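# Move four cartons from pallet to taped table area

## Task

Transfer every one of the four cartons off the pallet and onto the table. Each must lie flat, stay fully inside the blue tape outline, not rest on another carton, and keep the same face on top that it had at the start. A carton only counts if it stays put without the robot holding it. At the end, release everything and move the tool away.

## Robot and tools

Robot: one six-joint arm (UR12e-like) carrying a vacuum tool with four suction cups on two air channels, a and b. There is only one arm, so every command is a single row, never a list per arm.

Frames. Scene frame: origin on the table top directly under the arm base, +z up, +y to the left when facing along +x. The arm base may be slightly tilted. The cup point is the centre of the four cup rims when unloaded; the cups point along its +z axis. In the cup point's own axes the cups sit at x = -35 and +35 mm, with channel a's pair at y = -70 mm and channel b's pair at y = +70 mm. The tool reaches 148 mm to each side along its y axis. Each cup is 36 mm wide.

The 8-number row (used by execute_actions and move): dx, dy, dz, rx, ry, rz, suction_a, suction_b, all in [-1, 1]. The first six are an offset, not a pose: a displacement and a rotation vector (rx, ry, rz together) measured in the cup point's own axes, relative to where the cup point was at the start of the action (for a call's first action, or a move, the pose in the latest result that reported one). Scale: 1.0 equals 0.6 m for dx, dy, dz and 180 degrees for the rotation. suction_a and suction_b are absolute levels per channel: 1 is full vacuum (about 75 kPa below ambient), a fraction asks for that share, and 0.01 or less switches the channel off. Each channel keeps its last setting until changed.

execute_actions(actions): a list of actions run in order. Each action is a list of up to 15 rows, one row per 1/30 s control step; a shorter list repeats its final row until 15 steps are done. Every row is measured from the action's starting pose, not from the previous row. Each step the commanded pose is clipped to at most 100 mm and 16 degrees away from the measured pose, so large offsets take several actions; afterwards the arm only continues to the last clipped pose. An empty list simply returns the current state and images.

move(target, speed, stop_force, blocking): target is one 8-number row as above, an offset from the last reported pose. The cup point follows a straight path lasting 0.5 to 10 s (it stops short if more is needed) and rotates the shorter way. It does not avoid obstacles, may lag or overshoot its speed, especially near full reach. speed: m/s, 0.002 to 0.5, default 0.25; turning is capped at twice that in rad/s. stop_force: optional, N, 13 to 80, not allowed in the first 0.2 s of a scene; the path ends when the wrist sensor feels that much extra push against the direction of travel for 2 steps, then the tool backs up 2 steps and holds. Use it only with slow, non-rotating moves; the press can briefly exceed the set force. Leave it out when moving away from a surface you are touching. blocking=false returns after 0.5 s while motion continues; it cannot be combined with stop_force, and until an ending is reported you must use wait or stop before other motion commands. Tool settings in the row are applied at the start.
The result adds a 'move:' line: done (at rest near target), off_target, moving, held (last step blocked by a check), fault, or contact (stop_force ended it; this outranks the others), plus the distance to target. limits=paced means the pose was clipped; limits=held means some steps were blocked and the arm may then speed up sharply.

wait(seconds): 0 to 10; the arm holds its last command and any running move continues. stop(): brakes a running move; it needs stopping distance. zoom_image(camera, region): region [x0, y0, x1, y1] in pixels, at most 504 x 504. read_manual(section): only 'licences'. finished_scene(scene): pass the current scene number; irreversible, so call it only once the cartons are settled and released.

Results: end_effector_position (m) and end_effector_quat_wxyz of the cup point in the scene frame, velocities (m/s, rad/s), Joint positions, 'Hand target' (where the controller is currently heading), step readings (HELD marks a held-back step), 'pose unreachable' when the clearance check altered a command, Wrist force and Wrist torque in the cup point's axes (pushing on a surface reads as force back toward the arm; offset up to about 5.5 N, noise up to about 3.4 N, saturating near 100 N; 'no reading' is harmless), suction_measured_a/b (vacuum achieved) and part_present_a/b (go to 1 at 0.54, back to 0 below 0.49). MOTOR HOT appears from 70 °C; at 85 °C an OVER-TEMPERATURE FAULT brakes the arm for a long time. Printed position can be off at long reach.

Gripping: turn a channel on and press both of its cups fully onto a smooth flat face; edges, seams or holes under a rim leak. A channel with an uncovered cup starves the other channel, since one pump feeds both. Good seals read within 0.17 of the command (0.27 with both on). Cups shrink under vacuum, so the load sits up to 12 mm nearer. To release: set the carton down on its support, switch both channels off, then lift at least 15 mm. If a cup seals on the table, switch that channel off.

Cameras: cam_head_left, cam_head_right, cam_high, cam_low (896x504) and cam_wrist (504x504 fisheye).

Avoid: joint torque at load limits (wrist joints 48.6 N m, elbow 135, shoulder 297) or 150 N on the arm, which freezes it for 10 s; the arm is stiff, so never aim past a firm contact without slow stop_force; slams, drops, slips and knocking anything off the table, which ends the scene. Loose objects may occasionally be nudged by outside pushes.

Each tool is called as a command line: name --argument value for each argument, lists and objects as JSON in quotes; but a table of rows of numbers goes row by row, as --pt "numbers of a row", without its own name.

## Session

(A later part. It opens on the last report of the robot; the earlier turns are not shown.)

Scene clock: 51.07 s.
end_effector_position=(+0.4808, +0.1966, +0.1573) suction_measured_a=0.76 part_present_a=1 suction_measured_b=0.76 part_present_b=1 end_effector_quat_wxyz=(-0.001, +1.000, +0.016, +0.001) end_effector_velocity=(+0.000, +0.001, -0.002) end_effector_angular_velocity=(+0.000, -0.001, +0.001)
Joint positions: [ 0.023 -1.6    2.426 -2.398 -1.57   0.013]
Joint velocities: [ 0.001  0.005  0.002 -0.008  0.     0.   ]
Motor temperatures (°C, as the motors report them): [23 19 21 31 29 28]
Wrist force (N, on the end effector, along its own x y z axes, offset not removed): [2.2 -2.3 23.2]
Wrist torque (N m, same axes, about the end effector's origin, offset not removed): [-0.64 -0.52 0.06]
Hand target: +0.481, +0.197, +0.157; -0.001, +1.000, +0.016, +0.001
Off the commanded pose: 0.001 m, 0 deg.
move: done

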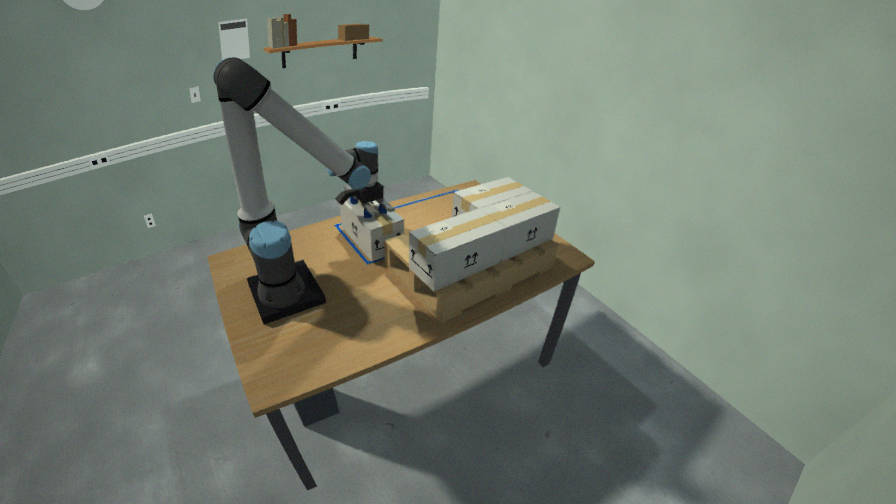

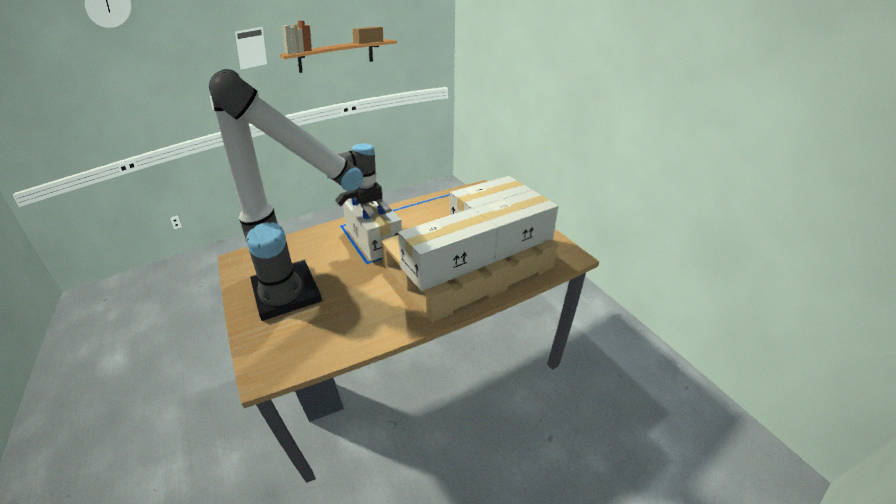

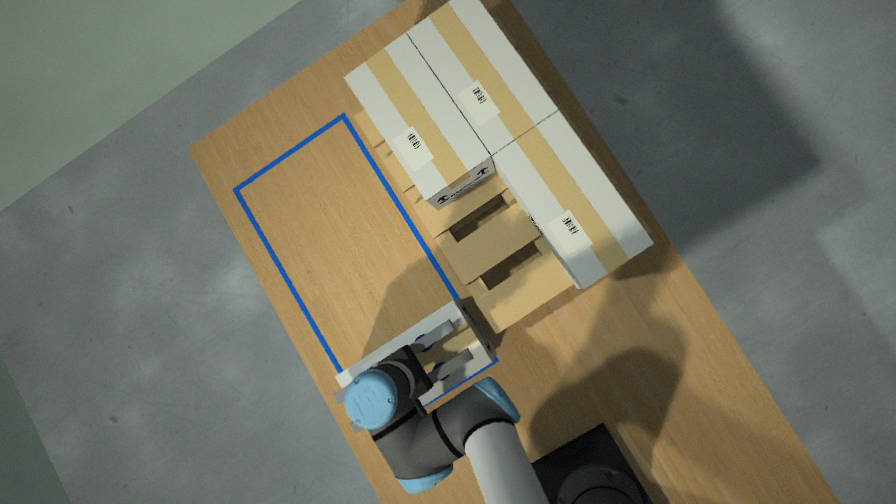

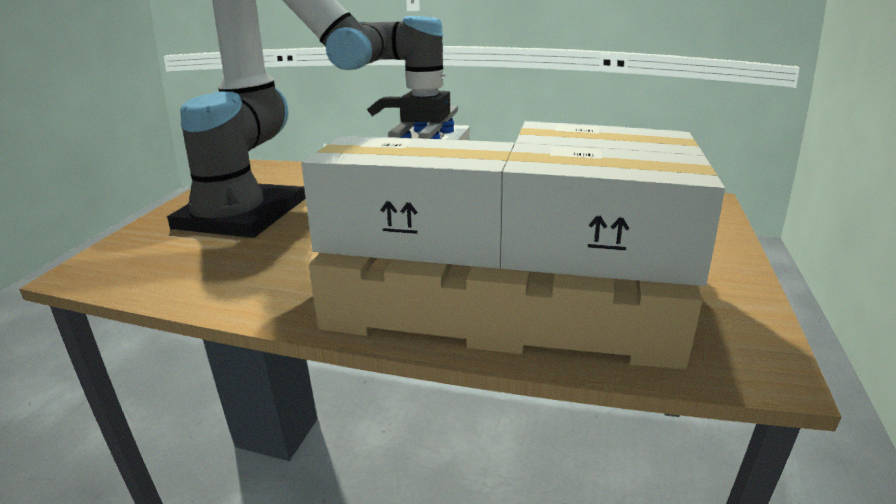

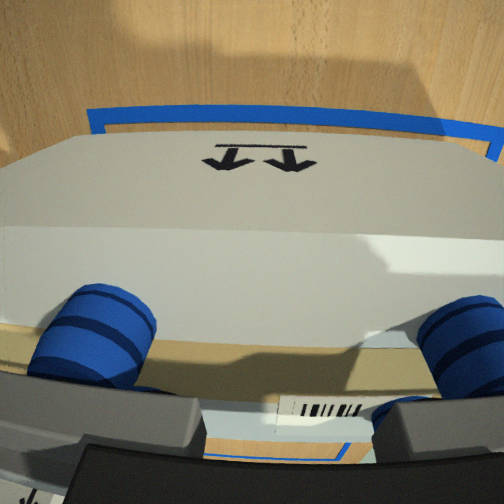

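move --target '[0,-0.045,0.008,0,0,0.004,1,1]' --speed 0.06

Scene clock: 57.80 s.
end_effector_position=(+0.4800, +0.2232, +0.1526) suction_measured_a=0.76 part_present_a=1 suction_measured_b=0.76 part_present_b=1 end_effector_quat_wxyz=(-0.001, +1.000, +0.010, +0.001) end_effector_velocity=(+0.000, +0.002, -0.000) end_effector_angular_velocity=(-0.002, -0.000, -0.002)
Joint positions: [ 0.076 -1.574  2.413 -2.411 -1.57   0.08 ]
Joint velocities: [ 0.006  0.003 -0.002 -0.002 -0.002  0.008]
Motor temperatures (°C, as the motors report them): [23 19 21 31 29 28]
Wrist force (N, on the end effector, along its own x y z axes, offset not removed): [1.3 -1.3 18.8]
Wrist torque (N m, same axes, about the end effector's origin, offset not removed): [-0.54 -0.37 0.02]
Hand target: +0.480, +0.224, +0.153; -0.001, +1.000, +0.010, +0.001
Off the commanded pose: 0.000 m, 0 deg.
move: done

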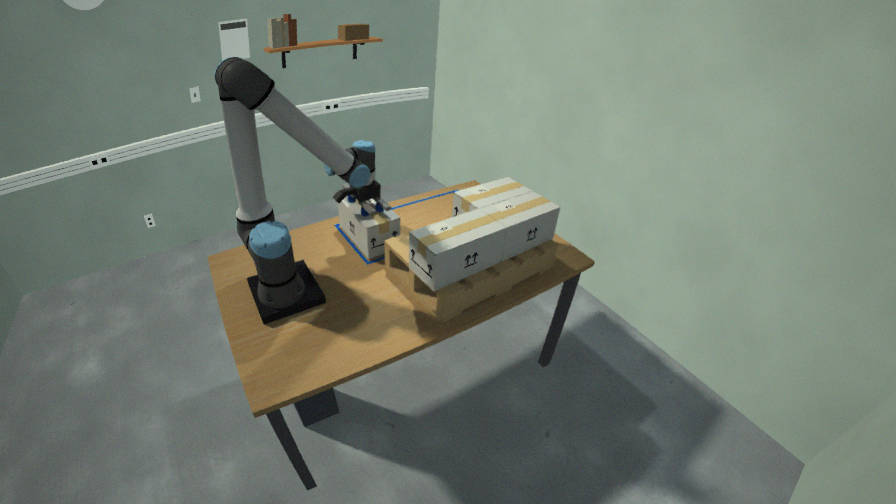

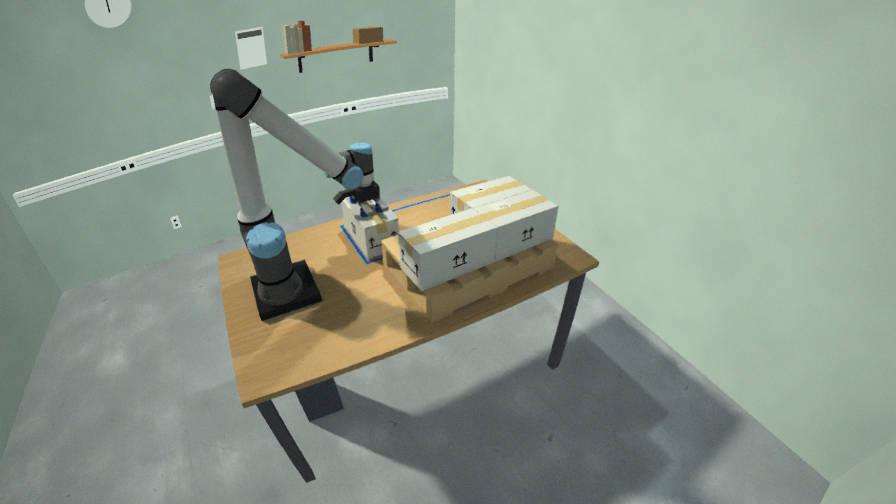

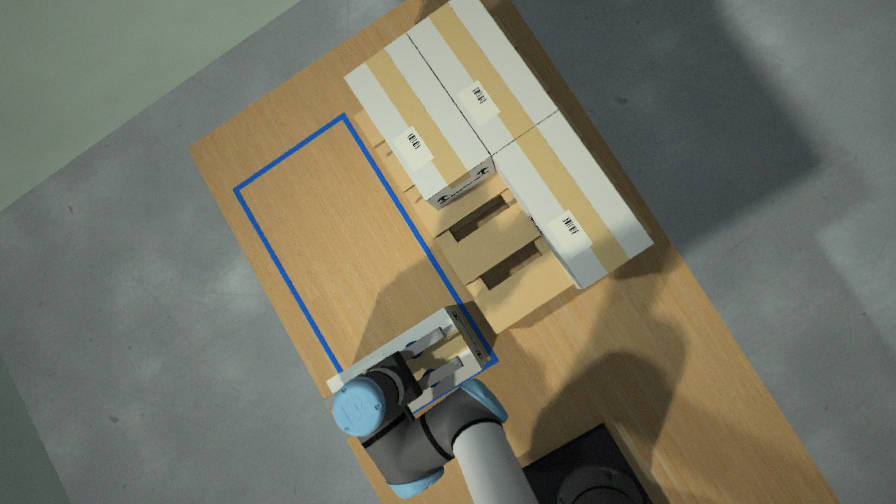

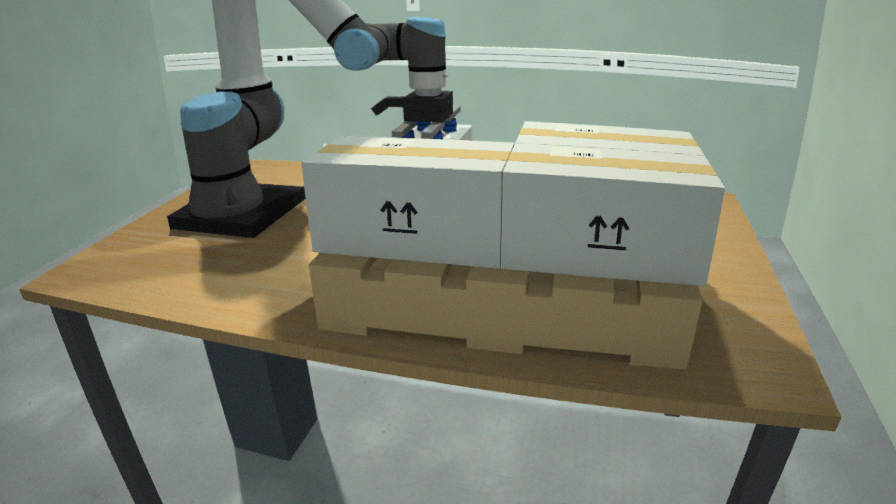

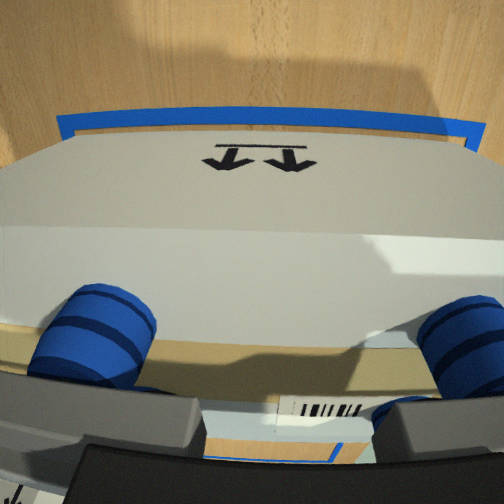

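move --target '[0.003,-0.009,0.003,0,0,0,1,1]' --speed 0.03

move --target '[0,0,0.03,0,0,0,1,1]' --speed 0.004 --stop_force 13

Scene clock: 69.20 s.
end_effector_position=(+0.4815, +0.2283, +0.1509) suction_measured_a=0.76 part_present_a=1 suction_measured_b=0.76 part_present_b=1 end_effector_quat_wxyz=(-0.001, +1.000, +0.010, +0.001) end_effector_velocity=(+0.001, +0.002, -0.001) end_effector_angular_velocity=(+0.000, -0.000, -0.001)
Joint positions: [ 0.086 -1.565  2.408 -2.415 -1.57   0.089]
Joint velocities: [ 0.004  0.005 -0.003 -0.002  0.     0.005]
Motor temperatures (°C, as the motors report them): [23 19 21 31 29 28]
Wrist force (N, on the end effector, along its own x y z axes, offset not removed): [2.7 -0.1 20.8]
Wrist torque (N m, same axes, about the end effector's origin, offset not removed): [-0.42 -0.53 0.03]
Hand target: +0.482, +0.229, +0.151; -0.001, +1.000, +0.010, +0.001
Off the commanded pose: 0.000 m, 0 deg.
move: done

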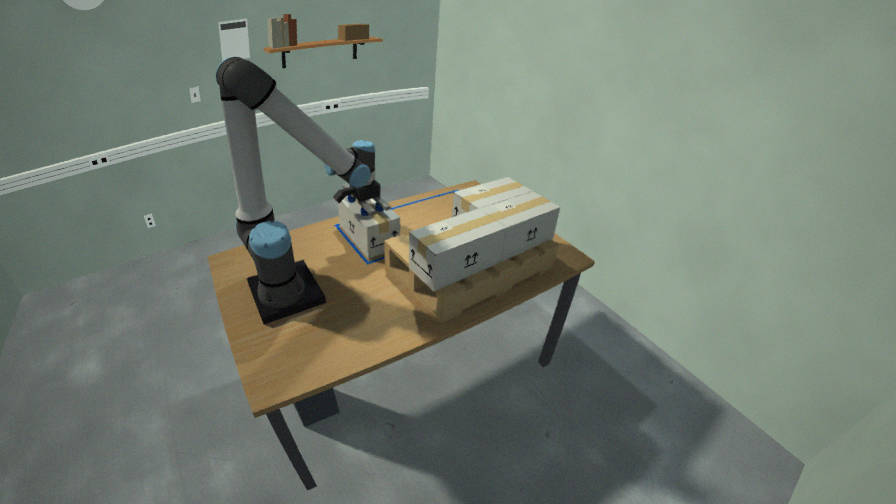

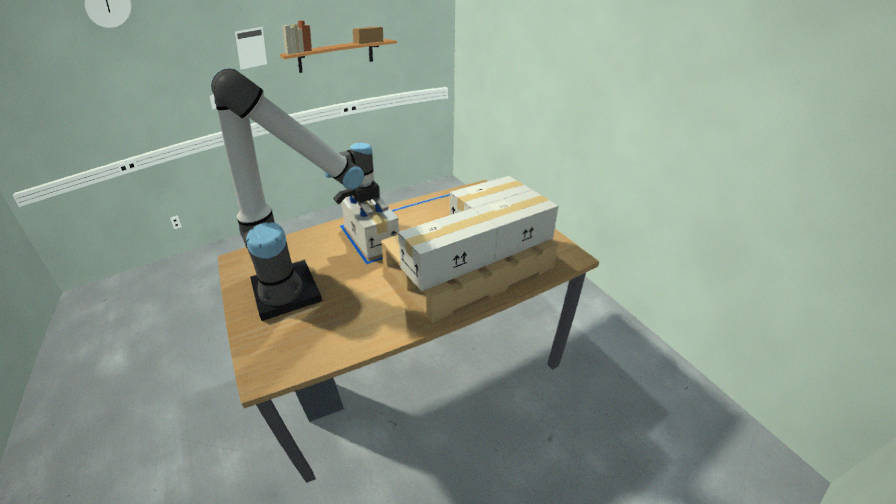

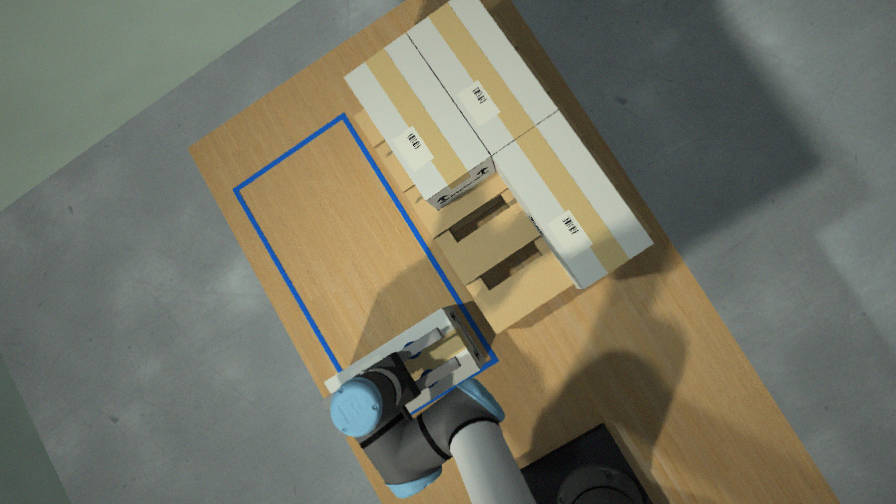

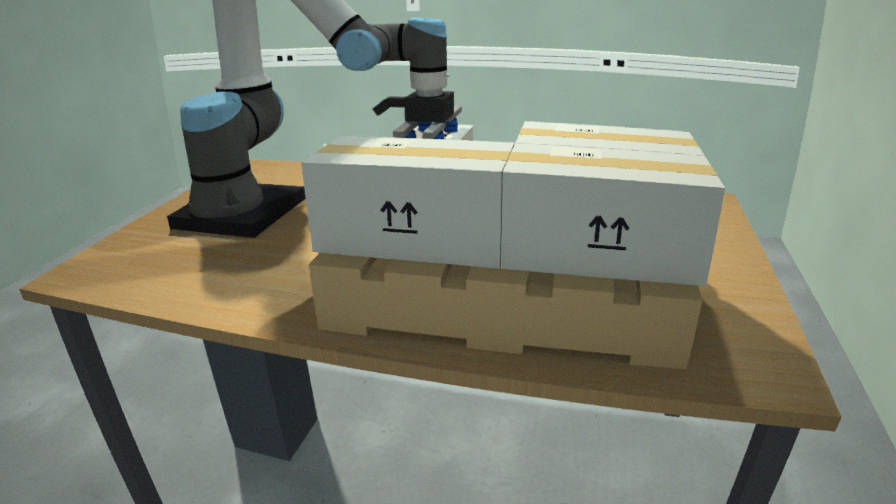

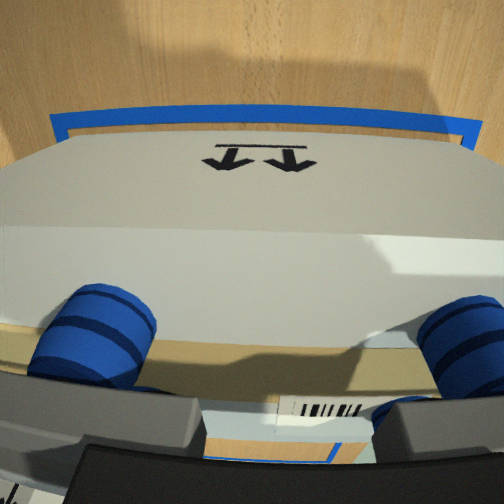

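Scene clock: 71.40 s.
end_effector_position=(+0.4816, +0.2283, +0.1437) suction_measured_a=0.76 part_present_a=1 suction_measured_b=0.76 part_present_b=1 end_effector_quat_wxyz=(-0.001, +1.000, +0.010, +0.001) end_effector_velocity=(-0.002, -0.000, +0.000) end_effector_angular_velocity=(-0.001, +0.004, +0.000)
Joint positions: [ 0.086 -1.552  2.414 -2.434 -1.57   0.089]
Joint velocities: [-0.    -0.002  0.001  0.005 -0.    -0.   ]
Motor temperatures (°C, as the motors report them): [23 19 21 31 29 28]
Wrist force (N, on the end effector, along its own x y z axes, offset not removed): [3.6 -1.2 -2.5]
Wrist torque (N m, same axes, about the end effector's origin, offset not removed): [-3.37 0.55 0.02]
Hand target: +0.482, +0.228, +0.144; -0.001, +1.000, +0.010, +0.001
Off the commanded pose: 0.011 m, 0 deg.
move: contact

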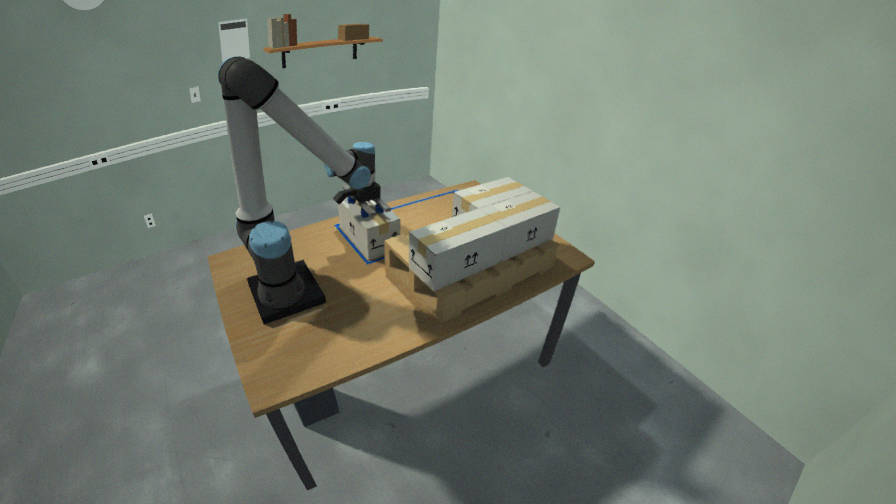

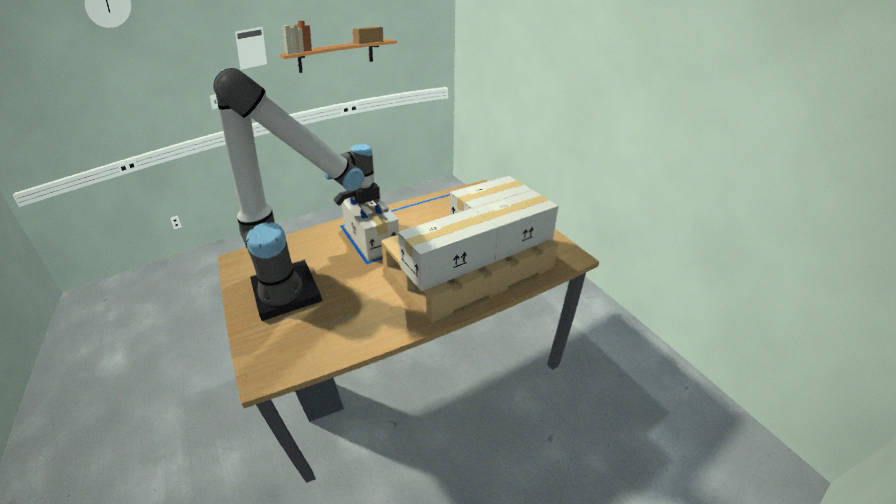

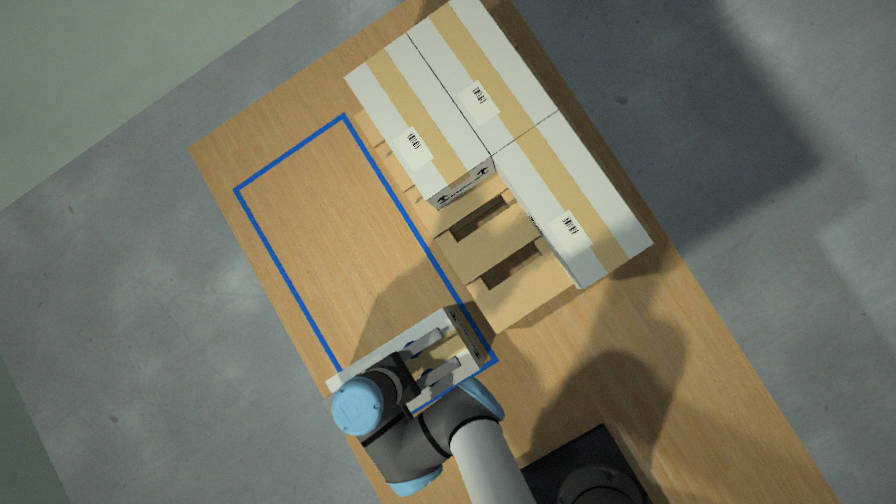

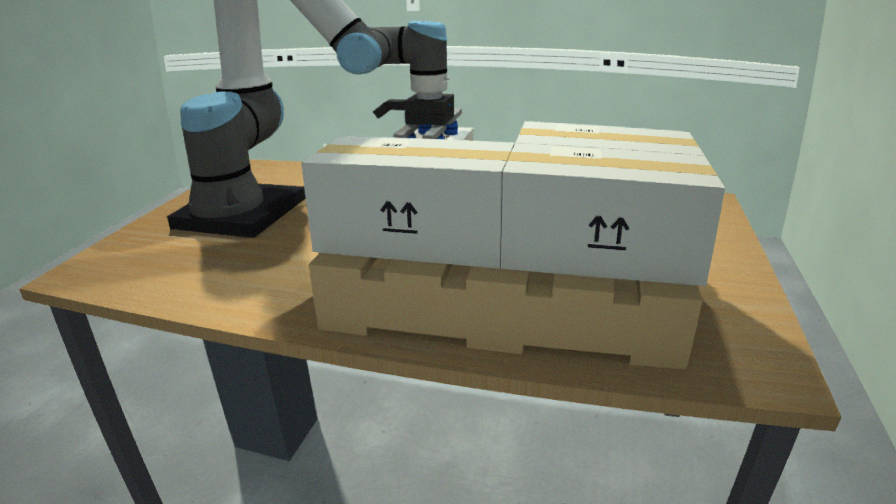

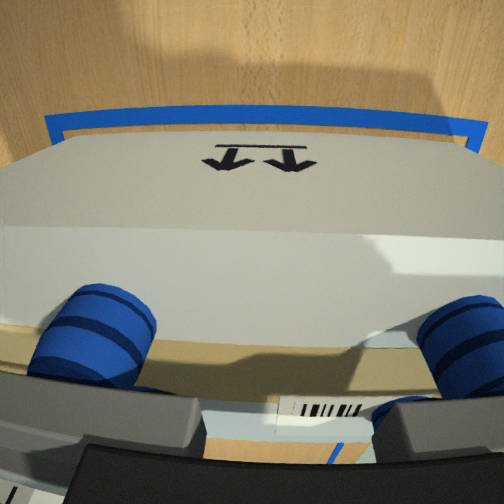

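execute_actions --actions '[[[0,0,0,0,0,0,0,0]]]'

move --target '[0,0,-0.3,0,0,0,0,0]' --speed 0.4

move --target '[0.686,0.581,0,0,0,-0.508,0,0]' --speed 0.5

Scene clock: 82.43 s.
end_effector_position=(+0.4816, +0.2283, +0.1438) suction_measured_a=0.01 part_present_a=0 suction_measured_b=0.01 part_present_b=0 end_effector_quat_wxyz=(-0.001, +1.000, +0.010, +0.001) end_effector_velocity=(-0.000, +0.000, -0.000) end_effector_angular_velocity=(-0.001, +0.001, +0.001)
Joint positions: [ 0.086 -1.552  2.414 -2.434 -1.57   0.089]
Joint velocities: [ 0.001  0.001  0.     0.    -0.001 -0.   ]
Motor temperatures (°C, as the motors report them): [23 19 21 31 29 28]
Wrist force (N, on the end effector, along its own x y z axes, offset not removed): [-7.2 -3.4 -53.2]
Wrist torque (N m, same axes, about the end effector's origin, offset not removed): [-0.55 0.39 0.19]
Hand target: +0.482, +0.228, +0.144; -0.001, +1.000, +0.010, +0.001
Off the commanded pose: 0.000 m, 0 deg.
Step readings (end_effector_position):
0: (+0.4816, +0.2283, +0.1439)
1: (+0.4816, +0.2283, +0.1439)
2: (+0.4816, +0.2283, +0.1439)
4: (+0.4819, +0.2283, +0.1441)
8: (+0.4819, +0.2283, +0.1441)
15: end_effector_position above

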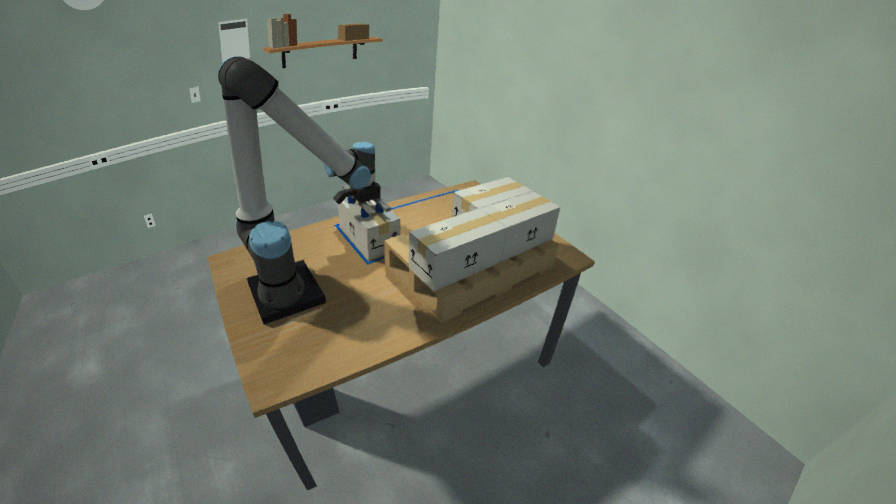

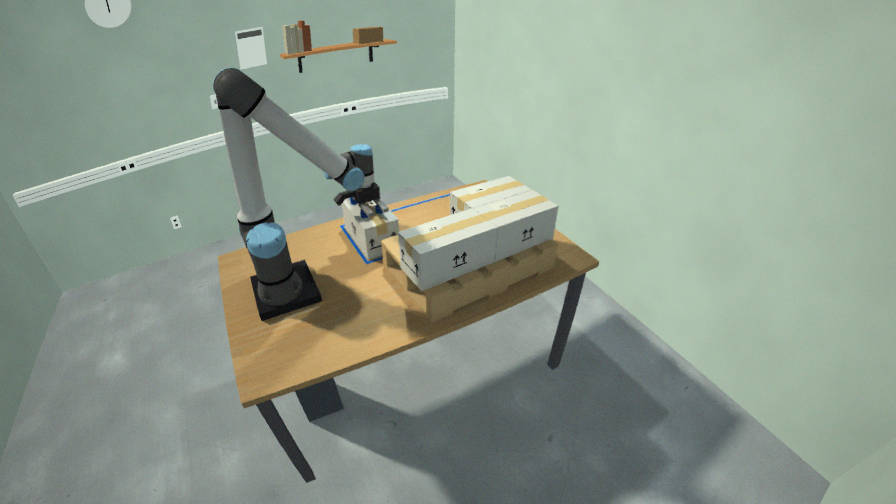

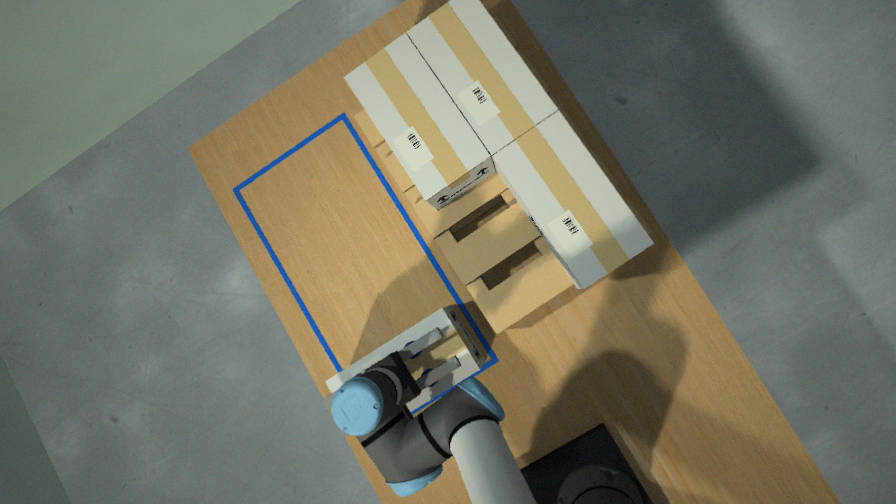

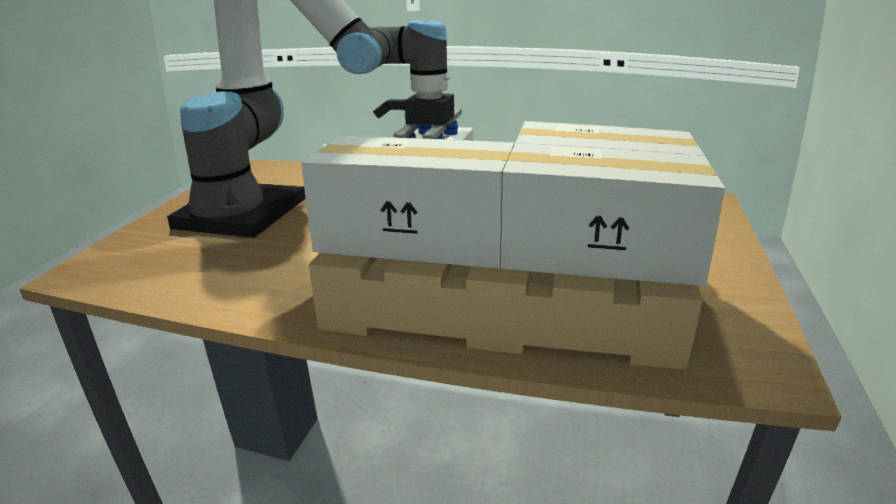

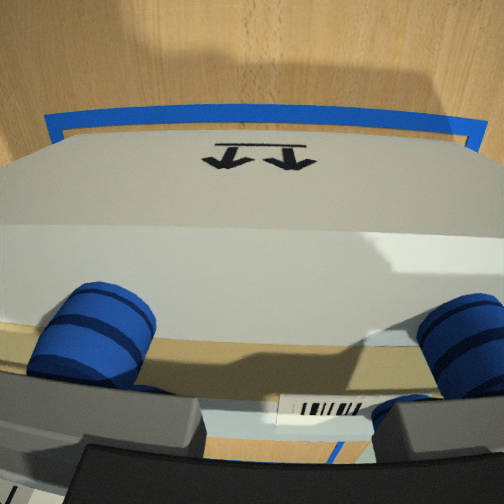

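Scene clock: 83.67 s.
end_effector_position=(+0.4816, +0.2280, +0.3232) suction_measured_a=0.01 part_present_a=0 suction_measured_b=0.01 part_present_b=0 end_effector_quat_wxyz=(-0.001, +1.000, +0.010, +0.001) end_effector_velocity=(-0.000, -0.001, +0.003) end_effector_angular_velocity=(-0.001, +0.002, -0.000)
Joint positions: [ 0.086 -1.794  2.226 -2.005 -1.57   0.089]
Joint velocities: [-0.001 -0.003 -0.004  0.009 -0.001 -0.001]
Motor temperatures (°C, as the motors report them): [23 19 21 31 29 28]
Wrist force (N, on the end effector, along its own x y z axes, offset not removed): [0.6 0.0 0.7]
Wrist torque (N m, same axes, about the end effector's origin, offset not removed): [0.01 -0.16 0.14]
Hand target: +0.482, +0.228, +0.324; -0.001, +1.000, +0.010, +0.001
Off the commanded pose: 0.001 m, 0 deg.
move: done

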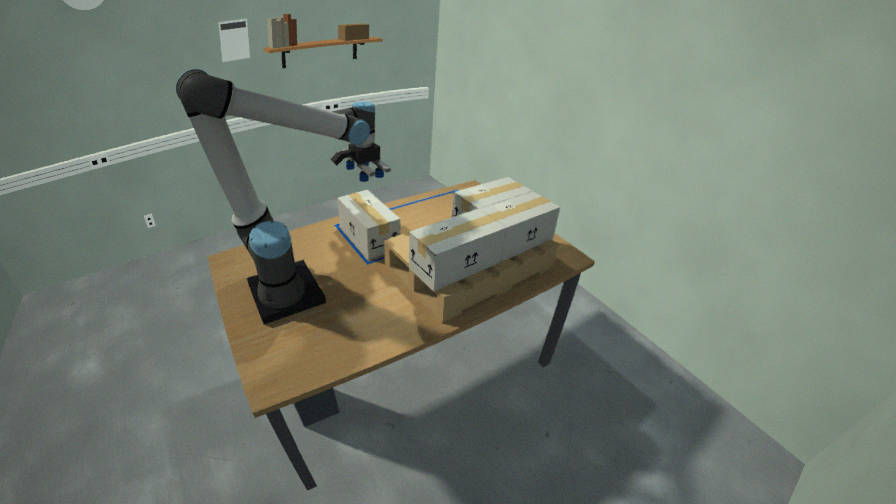

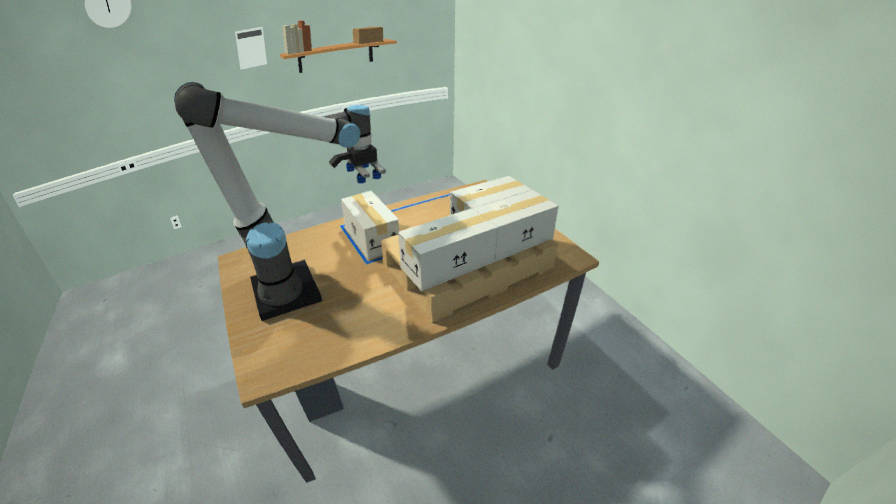

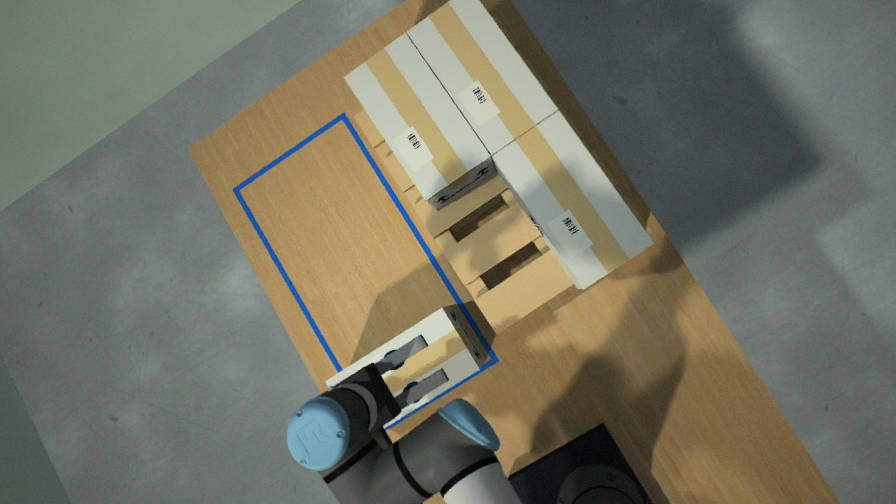

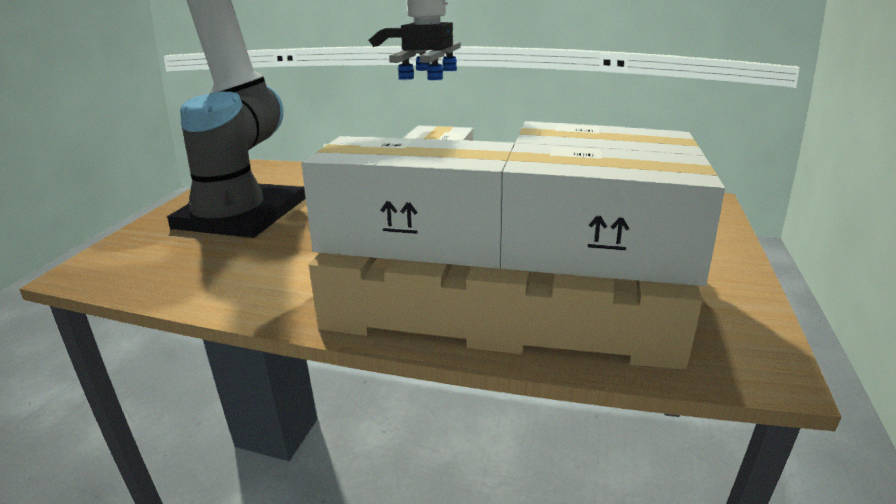

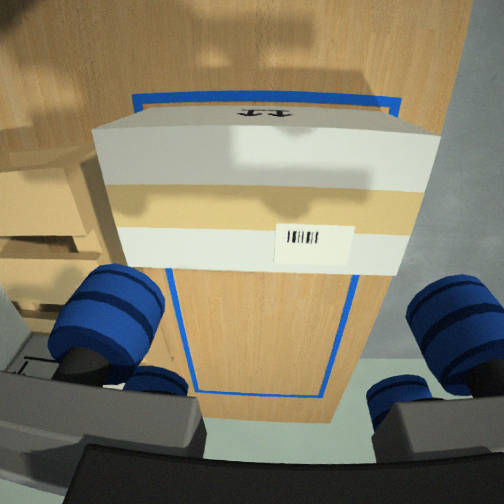

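Scene clock: 86.07 s.
end_effector_position=(+0.8999, -0.1118, +0.3233) suction_measured_a=0.01 part_present_a=0 suction_measured_b=0.01 part_present_b=0 end_effector_quat_wxyz=(+0.000, +0.691, +0.723, +0.001) end_effector_velocity=(+0.002, -0.002, +0.001) end_effector_angular_velocity=(+0.001, +0.001, +0.008)
Joint positions: [-0.34  -1.174  1.544 -1.942 -1.57  -1.932]
Joint velocities: [-0.001  0.004 -0.007  0.005  0.001 -0.009]
Motor temperatures (°C, as the motors report them): [23 19 21 31 29 28]
Wrist force (N, on the end effector, along its own x y z axes, offset not removed): [0.5 -2.6 -0.1]
Wrist torque (N m, same axes, about the end effector's origin, offset not removed): [-0.41 -0.11 0.03]
Hand target: +0.900, -0.112, +0.323; +0.000, +0.691, +0.723, +0.001
Off the commanded pose: 0.000 m, 0 deg.
move: done

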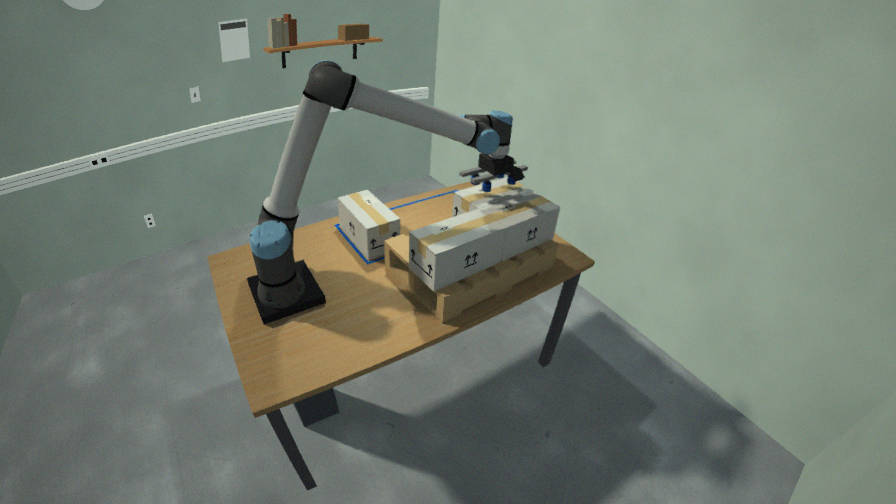

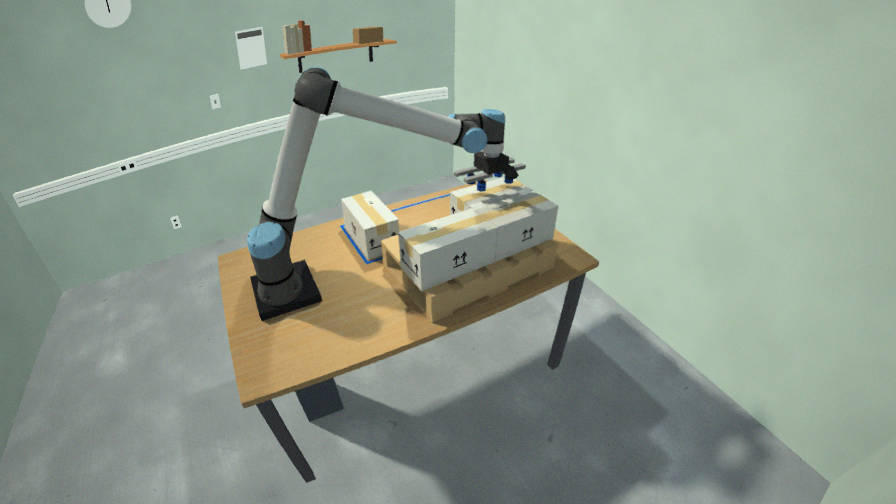

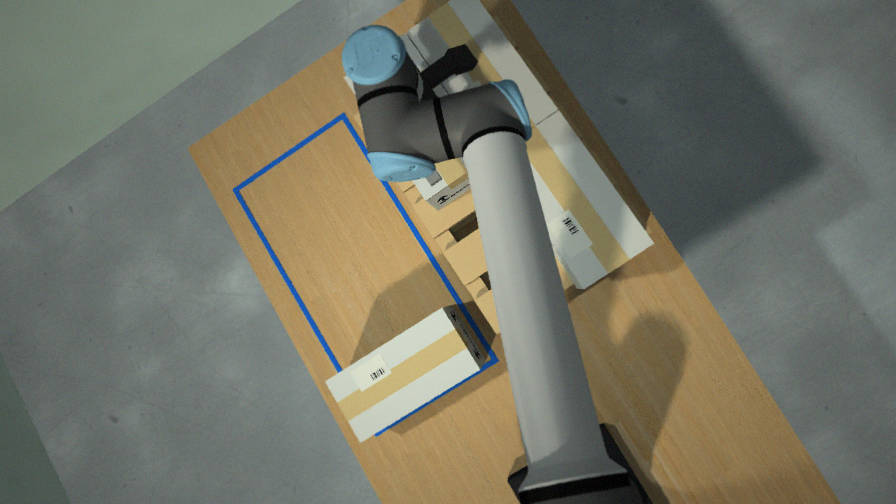

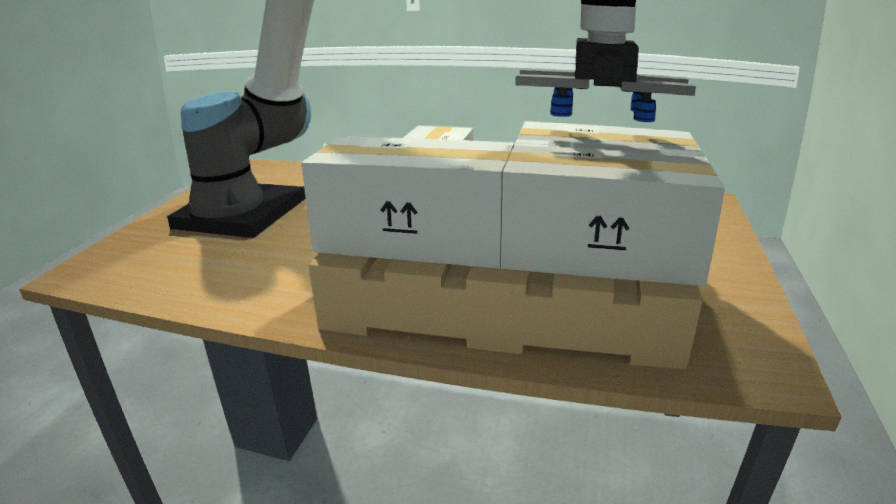

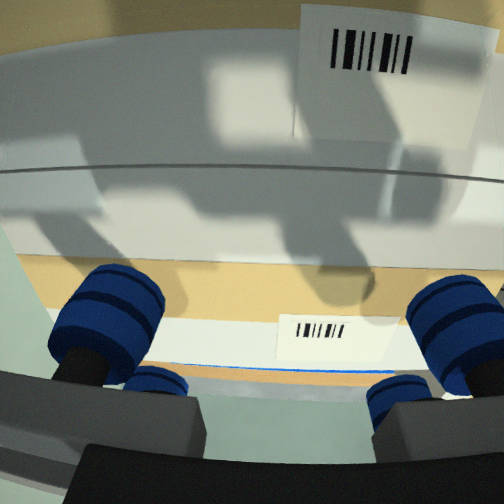

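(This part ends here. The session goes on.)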